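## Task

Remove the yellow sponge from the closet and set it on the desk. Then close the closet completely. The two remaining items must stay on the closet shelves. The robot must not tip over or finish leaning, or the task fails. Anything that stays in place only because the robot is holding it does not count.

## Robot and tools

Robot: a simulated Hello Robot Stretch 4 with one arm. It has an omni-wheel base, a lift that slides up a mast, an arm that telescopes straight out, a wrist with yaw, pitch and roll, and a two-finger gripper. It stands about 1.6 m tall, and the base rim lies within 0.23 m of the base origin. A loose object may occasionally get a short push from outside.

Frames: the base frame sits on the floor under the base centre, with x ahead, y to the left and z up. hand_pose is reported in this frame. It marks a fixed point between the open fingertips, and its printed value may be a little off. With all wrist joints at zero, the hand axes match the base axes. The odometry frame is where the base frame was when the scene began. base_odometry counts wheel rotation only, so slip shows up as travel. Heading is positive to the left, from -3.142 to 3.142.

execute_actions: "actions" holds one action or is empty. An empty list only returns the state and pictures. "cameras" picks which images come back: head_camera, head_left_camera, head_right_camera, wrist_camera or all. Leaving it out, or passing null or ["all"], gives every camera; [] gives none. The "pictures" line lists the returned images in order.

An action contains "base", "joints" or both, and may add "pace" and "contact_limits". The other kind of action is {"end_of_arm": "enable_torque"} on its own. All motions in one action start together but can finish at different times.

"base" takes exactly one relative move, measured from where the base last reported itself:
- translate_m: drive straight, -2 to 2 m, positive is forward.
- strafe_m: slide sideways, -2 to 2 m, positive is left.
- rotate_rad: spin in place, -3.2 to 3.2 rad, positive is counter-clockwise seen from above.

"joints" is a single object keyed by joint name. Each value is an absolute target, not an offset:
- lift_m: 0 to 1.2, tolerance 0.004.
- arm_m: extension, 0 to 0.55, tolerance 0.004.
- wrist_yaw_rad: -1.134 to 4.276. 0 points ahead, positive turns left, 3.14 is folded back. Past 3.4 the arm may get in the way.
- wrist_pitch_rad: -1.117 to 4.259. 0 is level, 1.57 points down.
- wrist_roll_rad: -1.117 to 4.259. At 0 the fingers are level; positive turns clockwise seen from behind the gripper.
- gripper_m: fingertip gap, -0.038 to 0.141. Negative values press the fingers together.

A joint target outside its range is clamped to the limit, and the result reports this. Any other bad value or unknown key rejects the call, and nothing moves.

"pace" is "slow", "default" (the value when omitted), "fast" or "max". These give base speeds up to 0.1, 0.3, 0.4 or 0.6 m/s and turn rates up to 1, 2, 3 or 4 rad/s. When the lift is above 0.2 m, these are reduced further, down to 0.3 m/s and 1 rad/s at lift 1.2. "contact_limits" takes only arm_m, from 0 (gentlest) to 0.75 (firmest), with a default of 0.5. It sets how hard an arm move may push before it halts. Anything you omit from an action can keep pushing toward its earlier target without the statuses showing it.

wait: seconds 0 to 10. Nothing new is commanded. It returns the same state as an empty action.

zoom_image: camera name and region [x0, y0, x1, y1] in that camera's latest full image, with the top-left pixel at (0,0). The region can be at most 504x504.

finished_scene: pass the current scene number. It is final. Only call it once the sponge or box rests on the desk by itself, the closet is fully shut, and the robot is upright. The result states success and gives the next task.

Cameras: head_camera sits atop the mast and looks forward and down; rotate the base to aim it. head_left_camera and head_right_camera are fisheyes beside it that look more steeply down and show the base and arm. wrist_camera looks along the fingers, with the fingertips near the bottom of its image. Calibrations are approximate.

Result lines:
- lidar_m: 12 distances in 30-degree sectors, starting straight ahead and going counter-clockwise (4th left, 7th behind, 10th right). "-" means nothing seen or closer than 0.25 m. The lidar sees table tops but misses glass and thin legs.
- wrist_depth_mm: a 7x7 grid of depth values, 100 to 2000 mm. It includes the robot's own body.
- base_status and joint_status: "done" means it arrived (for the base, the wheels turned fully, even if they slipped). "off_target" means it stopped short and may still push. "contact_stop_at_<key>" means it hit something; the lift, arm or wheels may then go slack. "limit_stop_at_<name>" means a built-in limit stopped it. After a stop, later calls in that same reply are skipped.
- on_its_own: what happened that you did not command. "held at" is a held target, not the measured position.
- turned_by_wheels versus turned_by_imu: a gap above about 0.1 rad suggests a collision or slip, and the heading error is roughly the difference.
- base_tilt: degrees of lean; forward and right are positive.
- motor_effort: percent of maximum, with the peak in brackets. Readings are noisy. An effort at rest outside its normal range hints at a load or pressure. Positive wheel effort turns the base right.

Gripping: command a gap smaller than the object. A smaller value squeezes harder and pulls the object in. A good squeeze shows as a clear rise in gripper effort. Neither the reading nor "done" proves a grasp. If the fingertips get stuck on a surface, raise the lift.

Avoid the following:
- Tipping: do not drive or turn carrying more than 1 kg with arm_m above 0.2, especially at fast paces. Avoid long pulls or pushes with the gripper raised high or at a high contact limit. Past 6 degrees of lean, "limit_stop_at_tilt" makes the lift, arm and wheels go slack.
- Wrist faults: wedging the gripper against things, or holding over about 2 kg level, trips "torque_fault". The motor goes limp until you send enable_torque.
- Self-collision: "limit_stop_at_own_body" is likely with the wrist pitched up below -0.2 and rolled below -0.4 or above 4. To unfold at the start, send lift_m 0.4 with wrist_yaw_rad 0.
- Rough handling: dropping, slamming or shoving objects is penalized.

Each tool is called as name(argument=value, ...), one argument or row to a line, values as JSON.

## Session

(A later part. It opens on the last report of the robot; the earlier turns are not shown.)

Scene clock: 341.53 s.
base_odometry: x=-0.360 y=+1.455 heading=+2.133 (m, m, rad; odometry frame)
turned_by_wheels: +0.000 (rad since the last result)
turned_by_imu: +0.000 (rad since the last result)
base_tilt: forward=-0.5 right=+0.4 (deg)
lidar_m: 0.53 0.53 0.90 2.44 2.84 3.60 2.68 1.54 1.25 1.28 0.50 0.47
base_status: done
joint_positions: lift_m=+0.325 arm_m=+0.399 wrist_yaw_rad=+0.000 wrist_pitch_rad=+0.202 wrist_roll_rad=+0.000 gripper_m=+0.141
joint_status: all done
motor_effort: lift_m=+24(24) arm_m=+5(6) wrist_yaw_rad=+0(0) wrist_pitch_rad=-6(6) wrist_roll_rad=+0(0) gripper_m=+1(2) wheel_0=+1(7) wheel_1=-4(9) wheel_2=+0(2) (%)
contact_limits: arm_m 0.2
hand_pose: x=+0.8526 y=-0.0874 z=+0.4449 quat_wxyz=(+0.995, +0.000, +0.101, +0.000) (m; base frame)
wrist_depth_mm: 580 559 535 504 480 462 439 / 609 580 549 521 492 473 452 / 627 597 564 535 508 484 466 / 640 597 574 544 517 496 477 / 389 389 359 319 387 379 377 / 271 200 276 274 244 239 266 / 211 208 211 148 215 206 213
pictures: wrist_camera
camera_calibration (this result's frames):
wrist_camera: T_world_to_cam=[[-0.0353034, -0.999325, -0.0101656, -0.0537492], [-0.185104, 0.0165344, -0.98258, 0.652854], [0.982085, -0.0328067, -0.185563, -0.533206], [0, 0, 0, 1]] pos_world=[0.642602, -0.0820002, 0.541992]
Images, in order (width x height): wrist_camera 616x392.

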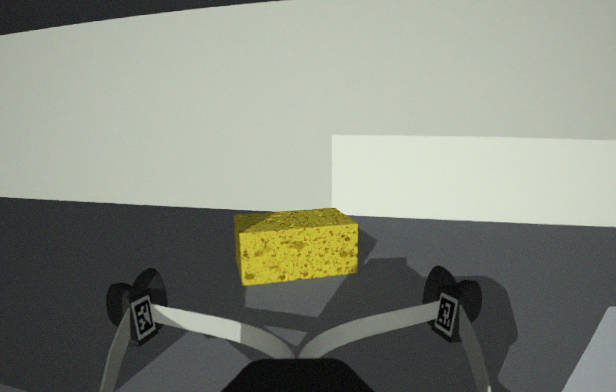

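execute_actions(
  actions=[
    {"joints":{"lift_m":0.319,"arm_m":0.535},"contact_limits":{"arm_m":0.2}},
  ],
  cameras=["wrist_camera"],
)

execute_actions(
  actions=[
    {"joints":{"gripper_m":0.05}},
  ],
  cameras=["wrist_camera"],
)

Scene clock: 354.40 s.
base_odometry: x=-0.360 y=+1.455 heading=+2.133 (m, m, rad; odometry frame)
turned_by_wheels: +0.000 (rad since the last result)
turned_by_imu: +0.000 (rad since the last result)
base_tilt: forward=-0.5 right=+0.4 (deg)
lidar_m: 0.52 0.53 0.90 2.45 2.84 3.60 2.69 1.54 1.26 1.27 0.49 0.47
base_status: not commanded
joint_positions: lift_m=+0.319 arm_m=+0.534 wrist_yaw_rad=+0.000 wrist_pitch_rad=+0.202 wrist_roll_rad=+0.000 gripper_m=+0.141
joint_status: all done
motor_effort: lift_m=+15(21) arm_m=+5(5) wrist_yaw_rad=+0(0) wrist_pitch_rad=-6(6) wrist_roll_rad=+0(0) gripper_m=+0(1) wheel_0=+1(1) wheel_1=-4(4) wheel_2=+0(0) (%)
contact_limits: arm_m 0.2
hand_pose: x=+0.9876 y=-0.0874 z=+0.4397 quat_wxyz=(+0.995, +0.000, +0.101, +0.000) (m; base frame)
wrist_depth_mm: 442 424 399 379 359 345 332 / 462 436 413 394 370 353 340 / 473 449 427 402 382 366 349 / 496 469 439 413 394 375 359 / 373 373 375 244 368 364 362 / 259 200 182 188 195 229 253 / 202 200 185 148 200 197 204
pictures: wrist_camera
camera_calibration (this result's frames):
wrist_camera: T_world_to_cam=[[-0.0353366, -0.999324, -0.0101654, -0.0490129], [-0.185106, 0.0165405, -0.982579, 0.672679], [0.982083, -0.0328393, -0.185565, -0.666774], [0, 0, 0, 1]] pos_world=[0.777613, -0.0820026, 0.536732]
Images, in order (width x height): wrist_camera 616x392.

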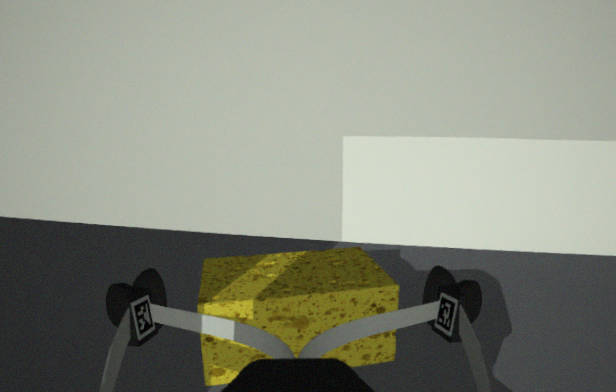

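Scene clock: 356.33 s.
base_odometry: x=-0.360 y=+1.455 heading=+2.133 (m, m, rad; odometry frame)
turned_by_wheels: +0.000 (rad since the last result)
turned_by_imu: +0.000 (rad since the last result)
base_tilt: forward=-0.6 right=+0.3 (deg)
lidar_m: 0.52 0.52 0.88 2.45 2.80 3.61 2.66 1.53 1.27 1.26 0.48 0.47
base_status: not commanded
joint_positions: lift_m=+0.319 arm_m=+0.534 wrist_yaw_rad=+0.000 wrist_pitch_rad=+0.202 wrist_roll_rad=+0.000 gripper_m=+0.050
joint_status: all done
motor_effort: lift_m=+15(15) arm_m=+5(5) wrist_yaw_rad=-2(1) wrist_pitch_rad=-6(6) wrist_roll_rad=+0(0) gripper_m=-19(18) wheel_0=+1(1) wheel_1=-4(4) wheel_2=+0(0) (%)
hand_pose: x=+0.9876 y=-0.0874 z=+0.4397 quat_wxyz=(+0.995, +0.000, +0.101, +0.000) (m; base frame)
wrist_depth_mm: 445 424 402 382 364 345 330 / 462 433 413 389 373 355 342 / 477 452 424 402 382 366 351 / 492 466 439 415 394 377 359 / 370 373 373 373 368 366 362 / 258 245 177 177 183 257 254 / 202 192 172 177 190 190 204
pictures: wrist_camera
camera_calibration (this result's frames):
wrist_camera: T_world_to_cam=[[-0.0353367, -0.999324, -0.0101655, -0.0490128], [-0.185106, 0.0165406, -0.982579, 0.672679], [0.982083, -0.0328394, -0.185565, -0.666774], [0, 0, 0, 1]] pos_world=[0.777613, -0.0820026, 0.536732]
Images, in order (width x height): wrist_camera 616x392.

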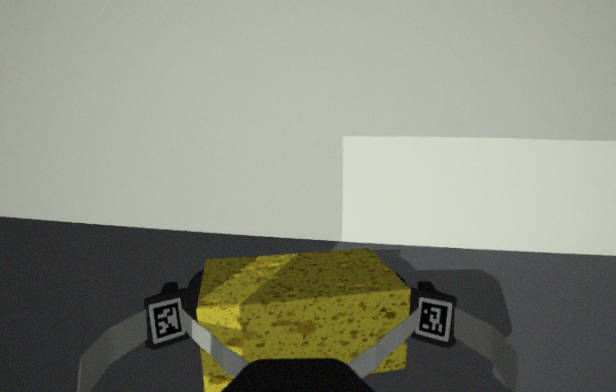

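execute_actions(
  actions=[
    {"joints":{"lift_m":0.345}},
  ],
  cameras=[],
)

execute_actions(
  actions=[
    {"base":{"translate_m":-0.3},"joints":{"arm_m":0.01},"pace":"fast"},
  ],
  cameras=["wrist_camera"],
)

execute_actions(
  actions=[
    {"base":{"rotate_rad":2.87},"pace":"default"},
  ],
  cameras=["head_camera","wrist_camera"],
)

Scene clock: 370.00 s.
base_odometry: x=-0.360 y=+1.455 heading=+2.133 (m, m, rad; odometry frame)
turned_by_wheels: +0.000 (rad since the last result)
turned_by_imu: +0.000 (rad since the last result)
base_tilt: forward=-0.5 right=+0.4 (deg)
lidar_m: 0.51 0.51 0.89 2.46 2.84 3.59 2.66 1.55 1.27 1.26 0.49 0.47
base_status: not commanded
joint_positions: lift_m=+0.345 arm_m=+0.534 wrist_yaw_rad=+0.000 wrist_pitch_rad=+0.202 wrist_roll_rad=+0.000 gripper_m=+0.050
joint_status: all done
motor_effort: lift_m=+24(26) arm_m=+5(5) wrist_yaw_rad=-2(1) wrist_pitch_rad=-6(6) wrist_roll_rad=+0(0) gripper_m=-22(20) wheel_0=+1(1) wheel_1=-4(4) wheel_2=+0(0) (%)
hand_pose: x=+0.9876 y=-0.0874 z=+0.4649 quat_wxyz=(+0.995, +0.000, +0.101, +0.000) (m; base frame)
wrist_depth_mm: 445 424 402 379 364 345 334 / 459 439 410 392 373 353 338 / 473 449 427 404 382 364 349 / 492 466 439 415 397 375 359 / 442 445 439 415 399 384 370 / 309 293 176 177 183 307 304 / 242 229 172 177 209 227 238
pictures: none
No camera images: the call's "cameras" was empty. Leave "cameras" out to get every camera's image.

Scene clock: 372.17 s.
base_odometry: x=-0.200 y=+1.201 heading=+2.133 (m, m, rad; odometry frame)
turned_by_wheels: +0.000 (rad since the last result)
turned_by_imu: +0.001 (rad since the last result)
base_tilt: forward=-0.6 right=+0.3 (deg)
lidar_m: 0.82 0.84 1.46 2.53 2.91 2.56 2.51 1.43 1.19 1.19 1.41 0.73
base_status: done
joint_positions: lift_m=+0.345 arm_m=+0.011 wrist_yaw_rad=+0.000 wrist_pitch_rad=+0.203 wrist_roll_rad=+0.000 gripper_m=+0.050
joint_status: all done
motor_effort: lift_m=+24(24) arm_m=-5(5) wrist_yaw_rad=-1(2) wrist_pitch_rad=-7(7) wrist_roll_rad=+0(1) gripper_m=-18(20) wheel_0=-1(10) wheel_1=-1(8) wheel_2=-2(13) (%)
hand_pose: x=+0.4644 y=-0.0875 z=+0.4649 quat_wxyz=(+0.995, +0.000, +0.101, +0.000) (m; base frame)
wrist_depth_mm: 530 517 1205 1138 904 691 375 / 544 530 1229 1160 1098 878 384 / 564 549 1255 1182 1138 504 397 / 591 564 1281 1060 1042 492 410 / 609 580 1308 1229 1182 480 421 / 640 585 176 177 182 436 436 / 668 609 172 176 508 449 449
pictures: wrist_camera
camera_calibration (this result's frames):
wrist_camera: T_world_to_cam=[[-0.0356592, -0.999313, -0.0101081, -0.0672168], [-0.185471, 0.0165565, -0.98251, 0.600697], [0.982002, -0.0331607, -0.185934, -0.148006], [0, 0, 0, 1]] pos_world=[0.254357, -0.082024, 0.561992]
Images, in order (width x height): wrist_camera 616x392.

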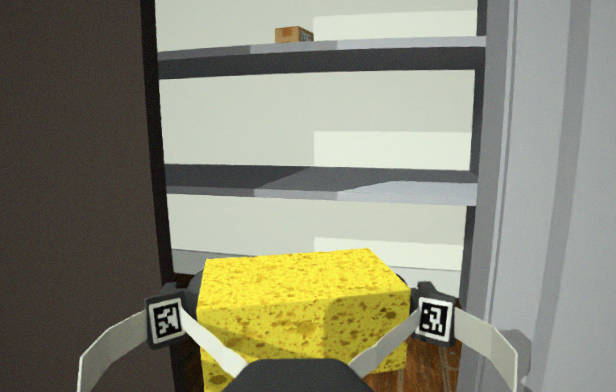

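Scene clock: 374.90 s.
base_odometry: x=-0.200 y=+1.201 heading=-1.281 (m, m, rad; odometry frame)
turned_by_wheels: +2.869 (rad since the last result)
turned_by_imu: +2.891 (rad since the last result)
base_tilt: forward=-0.6 right=+0.3 (deg)
lidar_m: 2.49 1.80 1.29 1.18 1.25 0.76 0.72 0.82 1.06 2.53 2.63 3.43
base_status: done
joint_positions: lift_m=+0.345 arm_m=+0.011 wrist_yaw_rad=+0.000 wrist_pitch_rad=+0.202 wrist_roll_rad=+0.000 gripper_m=+0.050
joint_status: not commanded
motor_effort: lift_m=+23(24) arm_m=-5(5) wrist_yaw_rad=-2(2) wrist_pitch_rad=-7(7) wrist_roll_rad=+0(0) gripper_m=-19(20) wheel_0=-3(8) wheel_1=-3(8) wheel_2=-1(9) (%)
hand_pose: x=+0.4644 y=-0.0874 z=+0.4649 quat_wxyz=(+0.995, +0.000, +0.101, +0.000) (m; base frame)
wrist_depth_mm: - - - - - - - / - - - - - - - / - - - - - - - / 1983 - - - - - - / 1618 1661 1618 1618 1576 1576 1537 / 1098 1078 176 176 183 1118 1078 / 866 831 172 177 508 820 878
pictures: head_camera, wrist_camera
camera_calibration (this result's frames):
wrist_camera: T_world_to_cam=[[-0.0353296, -0.999325, -0.0101169, -0.0672712], [-0.185438, 0.0165026, -0.982517, 0.600759], [0.982021, -0.0328359, -0.185895, -0.148026], [0, 0, 0, 1]] pos_world=[0.254391, -0.0820004, 0.562058]
Images, in order (width x height): head_camera 420x560, wrist_camera 616x392.

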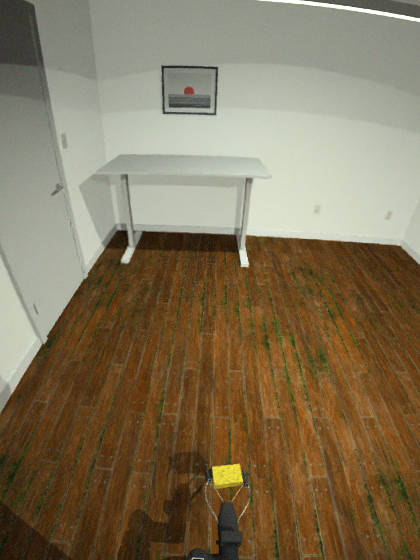

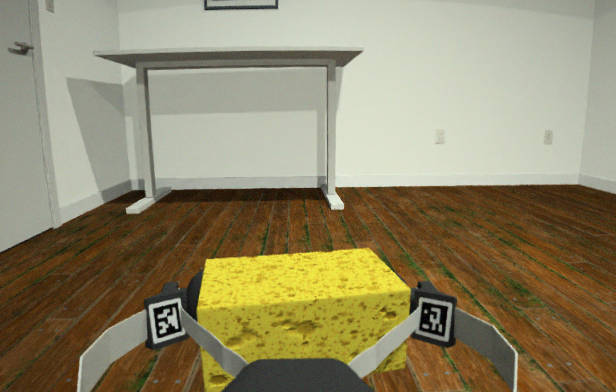

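execute_actions(
  actions=[
    {"base":{"translate_m":1.7},"joints":{"lift_m":0.93,"arm_m":0.15},"pace":"max"},
  ],
  cameras=["head_camera","wrist_camera"],
)

Scene clock: 386.17 s.
base_odometry: x=+0.286 y=-0.428 heading=-1.281 (m, m, rad; odometry frame)
turned_by_wheels: +0.000 (rad since the last result)
turned_by_imu: -0.009 (rad since the last result)
base_tilt: forward=-0.5 right=+0.4 (deg)
lidar_m: 0.79 0.81 1.09 1.24 1.27 1.76 2.44 2.54 2.60 2.50 2.32 0.83
base_status: done
joint_positions: lift_m=+0.930 arm_m=+0.149 wrist_yaw_rad=+0.000 wrist_pitch_rad=+0.202 wrist_roll_rad=+0.000 gripper_m=+0.050
joint_status: all done
motor_effort: lift_m=+23(27) arm_m=+5(4) wrist_yaw_rad=+0(0) wrist_pitch_rad=-6(8) wrist_roll_rad=+0(0) gripper_m=-21(18) wheel_0=+0(9) wheel_1=+2(12) wheel_2=+1(15) (%)
hand_pose: x=+0.6027 y=-0.0874 z=+1.0500 quat_wxyz=(+0.995, +0.000, +0.101, +0.000) (m; base frame)
wrist_depth_mm: 1078 1098 1078 1138 1138 1138 1138 / 1118 1098 1138 1138 1160 1160 1182 / 1160 1160 1160 1182 1205 1182 1205 / 976 976 960 960 946 1229 1229 / 564 569 564 564 559 559 1281 / 449 424 176 177 182 459 1308 / 1281 1308 173 177 525 1366 1397
pictures: head_camera, wrist_camera
camera_calibration (this result's frames):
wrist_camera: T_world_to_cam=[[-0.0352783, -0.999326, -0.010125, -0.0564748], [-0.185213, 0.0164935, -0.98256, 1.20116], [0.982065, -0.0327878, -0.18567, -0.175334], [0, 0, 0, 1]] pos_world=[0.392667, -0.0819969, 1.14708]
Images, in order (width x height): head_camera 420x560, wrist_camera 616x392.

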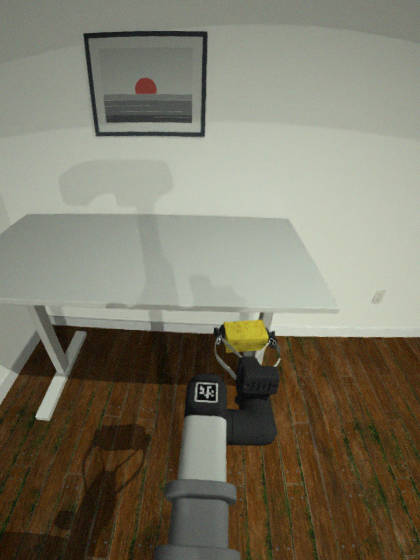

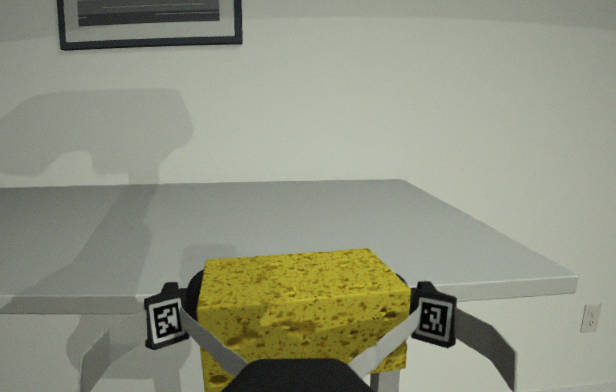

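execute_actions(
  actions=[
    {"joints":{"lift_m":0.885,"arm_m":0.535},"pace":"fast"},
  ],
  cameras=[],
)

Scene clock: 393.23 s.
base_odometry: x=+0.286 y=-0.428 heading=-1.281 (m, m, rad; odometry frame)
turned_by_wheels: +0.000 (rad since the last result)
turned_by_imu: +0.000 (rad since the last result)
base_tilt: forward=-0.6 right=+0.3 (deg)
lidar_m: 0.79 0.83 1.10 1.24 1.26 1.74 2.44 2.53 2.62 2.51 2.31 0.84
base_status: not commanded
joint_positions: lift_m=+0.885 arm_m=+0.534 wrist_yaw_rad=+0.000 wrist_pitch_rad=+0.202 wrist_roll_rad=+0.000 gripper_m=+0.050
joint_status: all done
motor_effort: lift_m=+16(21) arm_m=+5(4) wrist_yaw_rad=-2(2) wrist_pitch_rad=-7(7) wrist_roll_rad=+0(0) gripper_m=-20(22) wheel_0=+1(1) wheel_1=+2(3) wheel_2=+1(1) (%)
hand_pose: x=+0.9877 y=-0.0874 z=+1.0056 quat_wxyz=(+0.995, +0.000, +0.101, +0.000) (m; base frame)
wrist_depth_mm: 750 750 759 759 768 778 778 / 768 768 768 788 798 798 798 / 778 788 809 798 820 820 831 / 759 741 750 723 732 831 854 / 433 436 439 439 433 427 424 / 304 289 177 177 183 300 300 / 237 224 173 177 207 222 234
pictures: none
No camera images: the call's "cameras" was empty. Leave "cameras" out to get every camera's image.

execute_actions(
  actions=[
    {"joints":{"lift_m":0.863}},
  ],
  cameras=[],
)

execute_actions(
  actions=[
    {"joints":{"gripper_m":0.13}},
  ],
  cameras=["wrist_camera"],
)

execute_actions(
  actions=[
    {"base":{"translate_m":-1.55},"joints":{"arm_m":0.01},"pace":"max"},
  ],
  cameras=["head_camera"],
)

execute_actions(
  actions=[
    {"base":{"rotate_rad":-3.12},"joints":{"lift_m":0.813,"wrist_pitch_rad":-0.01,"wrist_roll_rad":1.57,"gripper_m":-0.005},"pace":"max"},
  ],
  cameras=["head_camera","wrist_camera"],
)

Scene clock: 402.97 s.
base_odometry: x=+0.286 y=-0.428 heading=-1.281 (m, m, rad; odometry frame)
turned_by_wheels: +0.000 (rad since the last result)
turned_by_imu: +0.000 (rad since the last result)
base_tilt: forward=-0.6 right=+0.3 (deg)
lidar_m: 0.80 0.82 1.11 1.24 1.27 1.78 2.43 2.53 2.62 2.50 2.32 0.85
base_status: not commanded
joint_positions: lift_m=+0.863 arm_m=+0.534 wrist_yaw_rad=+0.000 wrist_pitch_rad=+0.202 wrist_roll_rad=+0.000 gripper_m=+0.050
joint_status: all done
motor_effort: lift_m=+15(15) arm_m=+5(5) wrist_yaw_rad=-2(1) wrist_pitch_rad=-6(6) wrist_roll_rad=+0(0) gripper_m=-20(21) wheel_0=+1(0) wheel_1=+3(3) wheel_2=+1(1) (%)
hand_pose: x=+0.9877 y=-0.0874 z=+0.9836 quat_wxyz=(+0.995, +0.000, +0.101, +0.000) (m; base frame)
wrist_depth_mm: 741 741 750 768 778 778 788 / 759 768 768 778 798 798 798 / 778 788 798 798 809 831 831 / 647 640 634 627 621 621 854 / 373 373 375 373 368 366 359 / 259 246 177 176 183 257 255 / 203 192 172 176 190 191 205
pictures: none
No camera images: the call's "cameras" was empty. Leave "cameras" out to get every camera's image.

Scene clock: 404.70 s.
base_odometry: x=+0.286 y=-0.428 heading=-1.281 (m, m, rad; odometry frame)
turned_by_wheels: +0.000 (rad since the last result)
turned_by_imu: +0.000 (rad since the last result)
base_tilt: forward=-0.5 right=+0.4 (deg)
lidar_m: 0.80 0.81 1.11 1.23 1.26 1.77 2.42 2.56 2.61 2.49 2.33 0.86
base_status: not commanded
joint_positions: lift_m=+0.863 arm_m=+0.534 wrist_yaw_rad=+0.000 wrist_pitch_rad=+0.202 wrist_roll_rad=+0.000 gripper_m=+0.130
joint_status: all done
motor_effort: lift_m=+15(15) arm_m=+5(5) wrist_yaw_rad=+0(1) wrist_pitch_rad=-7(7) wrist_roll_rad=+0(0) gripper_m=-3(21) wheel_0=+1(1) wheel_1=+3(2) wheel_2=+1(1) (%)
hand_pose: x=+0.9877 y=-0.0874 z=+0.9836 quat_wxyz=(+0.995, +0.000, +0.101, +0.000) (m; base frame)
wrist_depth_mm: 741 750 750 768 778 778 788 / 759 768 778 788 788 798 798 / 768 788 798 809 820 820 831 / 654 647 634 634 627 621 854 / 375 375 375 246 368 366 359 / 259 208 185 191 197 243 256 / 202 200 189 145 202 199 204
pictures: wrist_camera
camera_calibration (this result's frames):
wrist_camera: T_world_to_cam=[[-0.0351805, -0.99933, -0.010123, -0.0436369], [-0.18527, 0.0164753, -0.982549, 1.20728], [0.982058, -0.0326911, -0.185726, -0.565649], [0, 0, 0, 1]] pos_world=[0.777638, -0.0819897, 1.08072]
Images, in order (width x height): wrist_camera 616x392.

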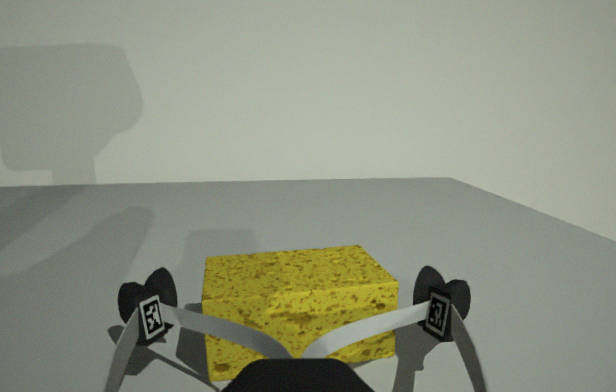

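Scene clock: 410.07 s.
base_odometry: x=-0.157 y=+1.057 heading=-1.281 (m, m, rad; odometry frame)
turned_by_wheels: +0.000 (rad since the last result)
turned_by_imu: +0.007 (rad since the last result)
base_tilt: forward=-0.6 right=+0.3 (deg)
lidar_m: 2.35 1.72 1.29 1.18 1.24 0.92 0.88 0.94 1.25 2.53 2.60 3.27
base_status: done
joint_positions: lift_m=+0.863 arm_m=+0.011 wrist_yaw_rad=+0.000 wrist_pitch_rad=+0.202 wrist_roll_rad=+0.000 gripper_m=+0.130
joint_status: all done
motor_effort: lift_m=+15(16) arm_m=-5(8) wrist_yaw_rad=+0(2) wrist_pitch_rad=-7(7) wrist_roll_rad=+0(0) gripper_m=+0(1) wheel_0=-1(7) wheel_1=-2(8) wheel_2=-2(11) (%)
hand_pose: x=+0.4643 y=-0.0875 z=+0.9836 quat_wxyz=(+0.995, +0.000, +0.101, +0.000) (m; base frame)
wrist_depth_mm: - - - - - - - / - - - - - - - / - - - - - - - / - - - - - - - / - - - - - - - / 1921 208 - - 1921 - - / 1618 1618 1661 145 1708 1618 1618
pictures: head_camera
Images, in order (width x height): head_camera 420x560.

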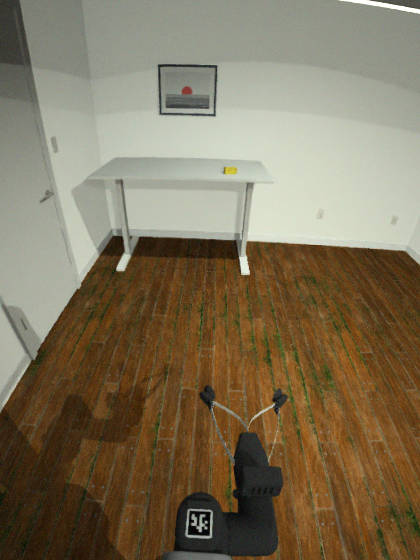

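Scene clock: 412.90 s.
base_odometry: x=-0.157 y=+1.057 heading=+1.883 (m, m, rad; odometry frame)
turned_by_wheels: -3.119 (rad since the last result)
turned_by_imu: -3.143 (rad since the last result)
base_tilt: forward=-0.5 right=+0.3 (deg)
lidar_m: 0.89 0.96 1.28 2.54 2.63 3.28 3.19 1.73 1.29 1.18 1.25 0.91
base_status: done
joint_positions: lift_m=+0.813 arm_m=+0.011 wrist_yaw_rad=+0.000 wrist_pitch_rad=-0.007 wrist_roll_rad=+1.570 gripper_m=-0.005
joint_status: all done
motor_effort: lift_m=+17(15) arm_m=-5(5) wrist_yaw_rad=-1(2) wrist_pitch_rad=-6(11) wrist_roll_rad=+1(5) gripper_m=-9(7) wheel_0=+3(8) wheel_1=+4(10) wheel_2=+2(8) (%)
hand_pose: x=+0.4702 y=-0.0874 z=+0.9936 quat_wxyz=(+0.707, +0.707, -0.003, +0.003) (m; base frame)
wrist_depth_mm: 1308 1336 1336 1336 1366 1366 1308 / 615 615 621 634 634 647 647 / 609 615 627 634 634 634 640 / 603 603 603 615 621 647 647 / 1308 1336 1336 1366 1366 1229 1366 / 1336 1308 1042 198 1025 1205 1336 / 1308 1308 1229 179 569 1118 1336
pictures: head_camera, wrist_camera
camera_calibration (this result's frames):
wrist_camera: T_world_to_cam=[[-0.0251479, 0.0157602, -0.99956, 1.00537], [0.015871, 0.999756, 0.015364, 0.121086], [0.999558, -0.0154776, -0.0253919, -0.221675], [0, 0, 0, 1]] pos_world=[0.244938, -0.140332, 0.997436]
Images, in order (width x height): head_camera 420x560, wrist_camera 616x392.

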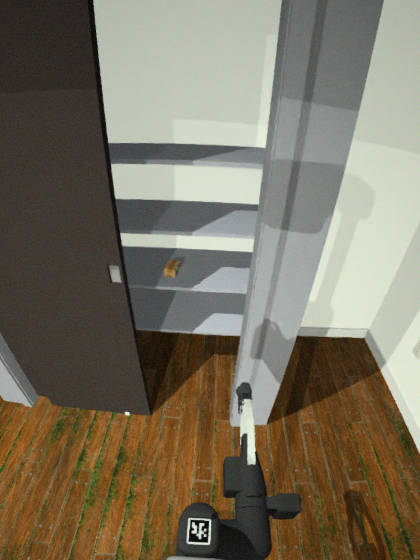

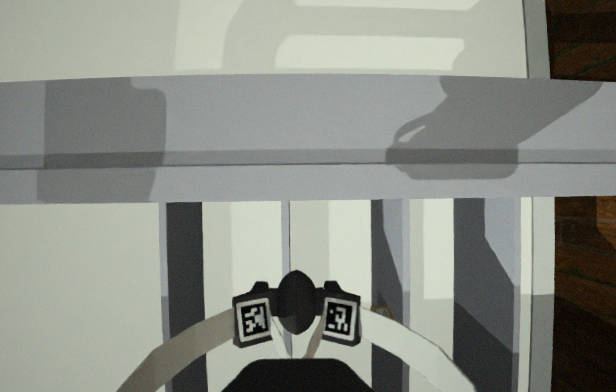

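execute_actions(
  actions=[
    {"base":{"strafe_m":0.45},"joints":{"arm_m":0.32},"pace":"fast"},
  ],
  cameras=["wrist_camera"],
)

Scene clock: 421.57 s.
base_odometry: x=-0.585 y=+0.919 heading=+1.883 (m, m, rad; odometry frame)
turned_by_wheels: +0.000 (rad since the last result)
turned_by_imu: -0.001 (rad since the last result)
base_tilt: forward=-0.6 right=+0.3 (deg)
lidar_m: 0.89 0.93 2.15 2.07 2.15 2.97 3.19 2.37 1.76 1.63 1.71 1.04
base_status: done
joint_positions: lift_m=+0.813 arm_m=+0.319 wrist_yaw_rad=+0.000 wrist_pitch_rad=-0.008 wrist_roll_rad=+1.570 gripper_m=-0.005
joint_status: all done
motor_effort: lift_m=+16(17) arm_m=+5(5) wrist_yaw_rad=-3(1) wrist_pitch_rad=-6(7) wrist_roll_rad=+1(1) gripper_m=-7(8) wheel_0=+1(11) wheel_1=+0(12) wheel_2=+0(2) (%)
hand_pose: x=+0.7785 y=-0.0874 z=+0.9937 quat_wxyz=(+0.707, +0.707, -0.003, +0.003) (m; base frame)
wrist_depth_mm: 1042 798 1042 1060 960 1025 798 / 1025 798 1025 1060 991 1025 788 / 1008 809 1042 1060 991 1008 788 / 1025 741 1042 1060 798 683 768 / 329 332 336 347 343 345 349 / 329 332 336 200 342 345 351 / 330 330 336 179 259 345 351
pictures: wrist_camera
camera_calibration (this result's frames):
wrist_camera: T_world_to_cam=[[-0.024799, 0.0159035, -0.999566, 1.01297], [0.0155747, 0.999758, 0.0155202, 0.116183], [0.999571, -0.015183, -0.0250406, -0.530167], [0, 0, 0, 1]] pos_world=[0.553251, -0.140314, 0.99745]
Images, in order (width x height): wrist_camera 616x392.

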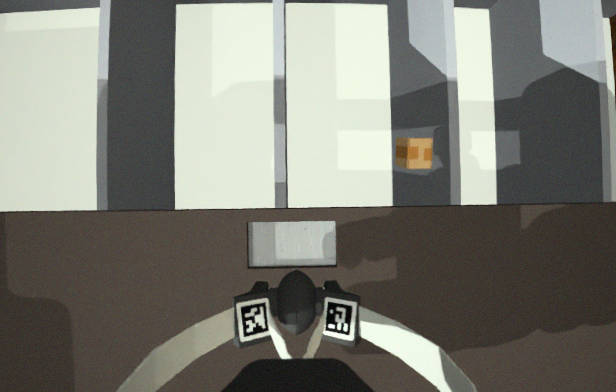

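execute_actions(
  actions=[
    {"base":{"strafe_m":-0.012},"joints":{"arm_m":0.447},"contact_limits":{"arm_m":0.12}},
  ],
  cameras=["wrist_camera"],
)

execute_actions(
  actions=[
    {"base":{"strafe_m":-0.40},"pace":"slow"},
  ],
  cameras=["head_camera","wrist_camera"],
)

Scene clock: 429.33 s.
base_odometry: x=-0.574 y=+0.923 heading=+1.883 (m, m, rad; odometry frame)
turned_by_wheels: +0.000 (rad since the last result)
turned_by_imu: +0.000 (rad since the last result)
base_tilt: forward=-0.6 right=+0.3 (deg)
lidar_m: 0.89 0.95 2.19 2.09 2.16 2.96 3.19 2.34 1.76 1.64 1.70 1.05
base_status: done
joint_positions: lift_m=+0.813 arm_m=+0.445 wrist_yaw_rad=-0.004 wrist_pitch_rad=-0.008 wrist_roll_rad=+1.570 gripper_m=-0.005
joint_status: all done
motor_effort: lift_m=+16(17) arm_m=+11(11) wrist_yaw_rad=+11(12) wrist_pitch_rad=-6(6) wrist_roll_rad=+0(1) gripper_m=-4(6) wheel_0=+3(8) wheel_1=-1(9) wheel_2=-2(2) (%)
contact_limits: arm_m 0.12
hand_pose: x=+0.9041 y=-0.0887 z=+0.9938 quat_wxyz=(+0.707, +0.707, -0.004, +0.001) (m; base frame)
wrist_depth_mm: 723 732 931 917 931 654 798 / 554 741 917 917 931 668 788 / 554 741 931 917 931 621 798 / 549 741 917 931 917 627 798 / 211 213 215 228 220 223 224 / 211 212 187 200 219 222 224 / 210 211 214 153 218 221 224
pictures: wrist_camera
camera_calibration (this result's frames):
wrist_camera: T_world_to_cam=[[-0.0246737, 0.0160157, -0.999567, 1.01602], [0.0201056, 0.999677, 0.0155211, 0.11143], [0.999493, -0.0197139, -0.0249877, -0.656073], [0, 0, 0, 1]] pos_world=[0.67857, -0.1406, 0.997453]
Images, in order (width x height): wrist_camera 616x392.

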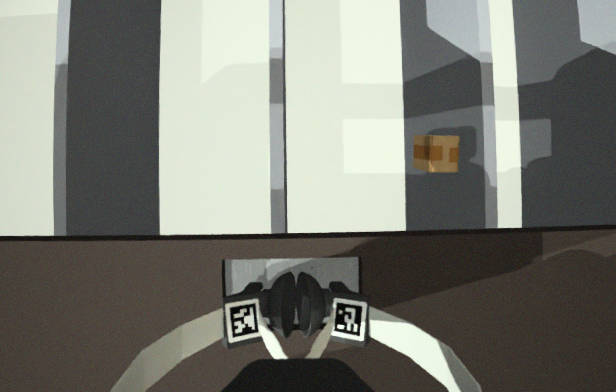

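Scene clock: 434.47 s.
base_odometry: x=-0.193 y=+1.046 heading=+1.883 (m, m, rad; odometry frame)
turned_by_wheels: +0.000 (rad since the last result)
turned_by_imu: +0.005 (rad since the last result)
base_tilt: forward=-0.6 right=+0.3 (deg)
lidar_m: 0.87 0.92 1.34 2.49 2.60 3.26 3.18 1.76 1.32 1.24 1.29 0.92
base_status: done
joint_positions: lift_m=+0.813 arm_m=+0.445 wrist_yaw_rad=-0.003 wrist_pitch_rad=-0.008 wrist_roll_rad=+1.570 gripper_m=-0.005
joint_status: not commanded
motor_effort: lift_m=+17(17) arm_m=+10(11) wrist_yaw_rad=+8(12) wrist_pitch_rad=-5(6) wrist_roll_rad=+1(1) gripper_m=-4(3) wheel_0=+9(19) wheel_1=+0(4) wheel_2=-4(4) (%)
hand_pose: x=+0.9043 y=-0.0882 z=+0.9938 quat_wxyz=(+0.707, +0.707, -0.004, +0.002) (m; base frame)
wrist_depth_mm: 180 182 183 186 187 190 191 / 180 182 183 186 187 190 191 / 233 244 254 262 265 266 492 / 554 741 917 917 917 621 788 / 212 213 216 228 220 222 223 / 211 213 189 199 220 222 224 / 211 212 214 153 219 223 224
pictures: head_camera, wrist_camera
camera_calibration (this result's frames):
wrist_camera: T_world_to_cam=[[-0.0244937, 0.0159757, -0.999572, 1.01591], [0.0185069, 0.999708, 0.0155244, 0.11241], [0.999529, -0.0181187, -0.0247822, -0.656377], [0, 0, 0, 1]] pos_world=[0.67887, -0.140499, 0.997466]
Images, in order (width x height): head_camera 420x560, wrist_camera 616x392.

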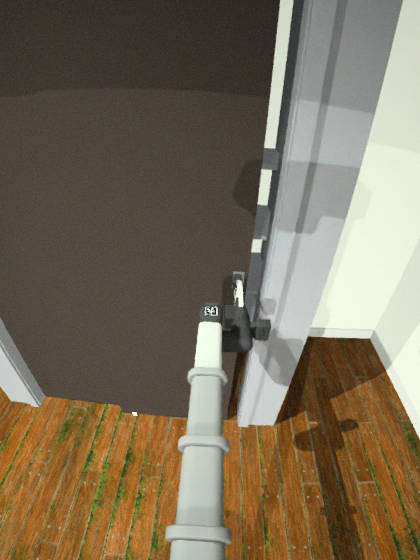

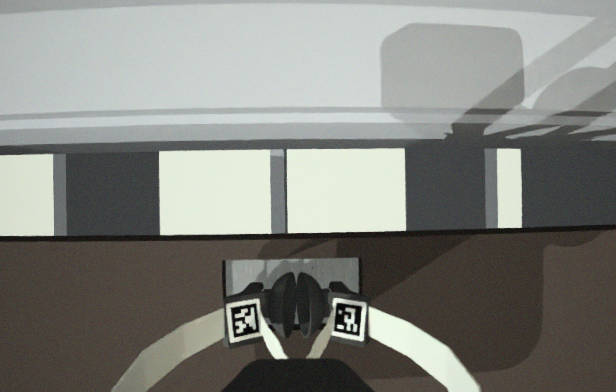

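execute_actions(
  actions=[
    {"base":{"strafe_m":-0.068},"pace":"slow"},
  ],
  cameras=["head_camera","wrist_camera"],
)

Scene clock: 441.27 s.
base_odometry: x=-0.129 y=+1.066 heading=+1.884 (m, m, rad; odometry frame)
turned_by_wheels: +0.001 (rad since the last result)
turned_by_imu: +0.002 (rad since the last result)
base_tilt: forward=-0.6 right=+0.3 (deg)
lidar_m: 0.87 0.93 1.34 2.56 2.66 3.26 2.73 1.72 1.24 1.17 1.23 0.92
base_status: done
joint_positions: lift_m=+0.813 arm_m=+0.445 wrist_yaw_rad=+0.001 wrist_pitch_rad=-0.008 wrist_roll_rad=+1.570 gripper_m=-0.005
joint_status: not commanded
motor_effort: lift_m=+17(17) arm_m=+10(10) wrist_yaw_rad=-3(10) wrist_pitch_rad=-5(5) wrist_roll_rad=+1(1) gripper_m=+0(3) wheel_0=+14(18) wheel_1=+3(4) wheel_2=-3(4) (%)
hand_pose: x=+0.9046 y=-0.0872 z=+0.9938 quat_wxyz=(+0.707, +0.707, -0.003, +0.003) (m; base frame)
wrist_depth_mm: 192 194 195 198 200 202 204 / 192 193 196 198 200 202 204 / 179 181 183 185 186 188 190 / 179 181 183 184 186 188 189 / 210 211 214 216 218 221 224 / 211 213 189 207 219 222 224 / 211 211 214 152 218 222 224
pictures: head_camera, wrist_camera
camera_calibration (this result's frames):
wrist_camera: T_world_to_cam=[[-0.0245504, 0.0158881, -0.999572, 1.01595], [0.0149404, 0.999768, 0.0155243, 0.114607], [0.999587, -0.0145529, -0.0247821, -0.656416], [0, 0, 0, 1]] pos_world=[0.679375, -0.140274, 0.997466]
Images, in order (width x height): head_camera 420x560, wrist_camera 616x392.

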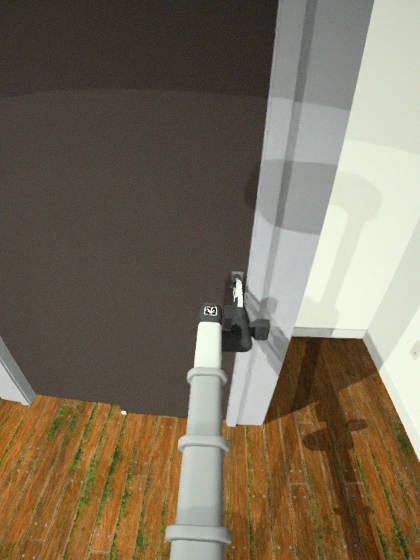

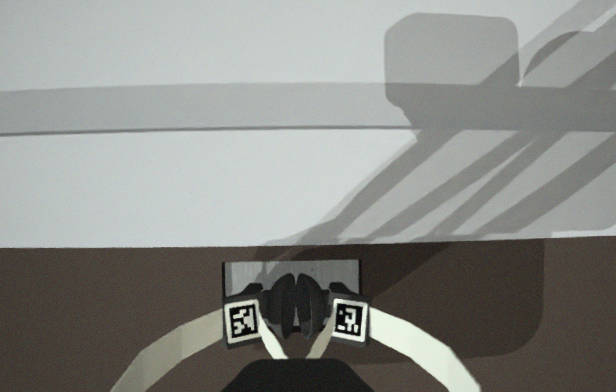

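execute_actions(
  actions=[
    {"joints":{"arm_m":0.38},"pace":"fast"},
  ],
  cameras=["head_left_camera","wrist_camera"],
)

zoom_image(
  camera="head_left_camera",
  region=[0, 80, 320, 420],
)

Scene clock: 448.30 s.
base_odometry: x=-0.129 y=+1.066 heading=+1.883 (m, m, rad; odometry frame)
turned_by_wheels: -0.001 (rad since the last result)
turned_by_imu: -0.001 (rad since the last result)
base_tilt: forward=-0.5 right=+0.3 (deg)
lidar_m: 0.87 0.92 1.34 2.55 2.65 3.28 2.72 1.71 1.26 1.16 1.20 0.90
base_status: not commanded
joint_positions: lift_m=+0.813 arm_m=+0.381 wrist_yaw_rad=+0.000 wrist_pitch_rad=-0.008 wrist_roll_rad=+1.570 gripper_m=-0.005
joint_status: all done
motor_effort: lift_m=+17(17) arm_m=-5(6) wrist_yaw_rad=-1(7) wrist_pitch_rad=-6(6) wrist_roll_rad=+0(1) gripper_m=-5(5) wheel_0=+0(14) wheel_1=+3(4) wheel_2=-1(3) (%)
hand_pose: x=+0.8402 y=-0.0875 z=+0.9937 quat_wxyz=(+0.707, +0.707, -0.003, +0.003) (m; base frame)
wrist_depth_mm: 253 256 259 262 265 267 270 / 254 257 259 263 264 267 270 / 253 256 259 262 264 267 270 / 241 243 245 249 251 254 255 / 268 272 274 278 279 283 286 / 270 272 273 199 279 283 285 / 270 271 274 179 229 283 285
pictures: head_left_camera, wrist_camera
camera_calibration (this result's frames):
wrist_camera: T_world_to_cam=[[-0.0248605, 0.0159127, -0.999564, 1.01453], [0.0159413, 0.999752, 0.0155192, 0.11502], [0.999564, -0.0155485, -0.025108, -0.591829], [0, 0, 0, 1]] pos_world=[0.61496, -0.140337, 0.997446]
Images, in order (width x height): head_left_camera 420x672, wrist_camera 616x392.

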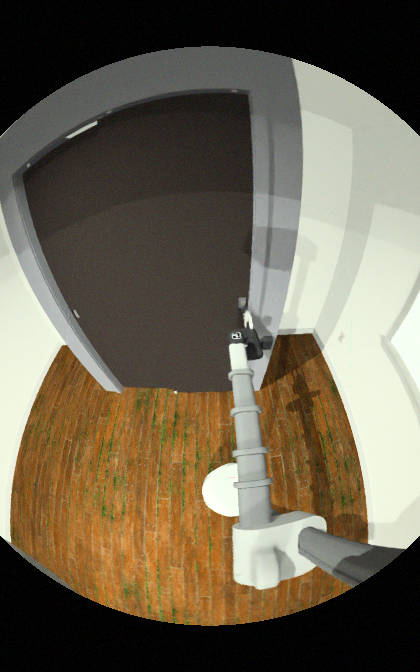

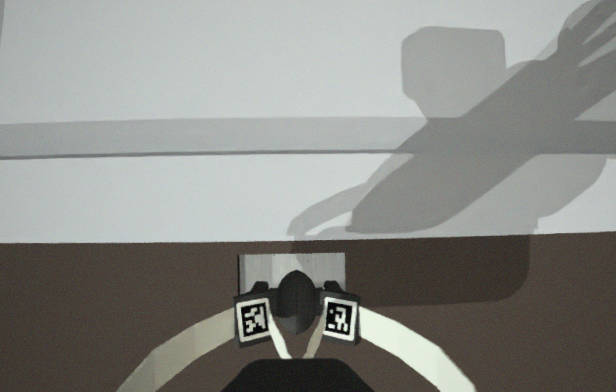

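Region (0, 80, 320, 420) of head_left_camera's 420x672 image, scaled by 1.482, with more detail than that image has; it fills the left 474 columns of this view, and the rest is white.

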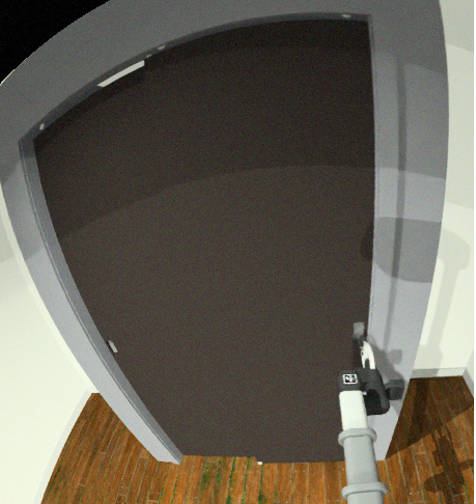

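finished_scene(
  scene=1,
)

The scene is finished: the task was done.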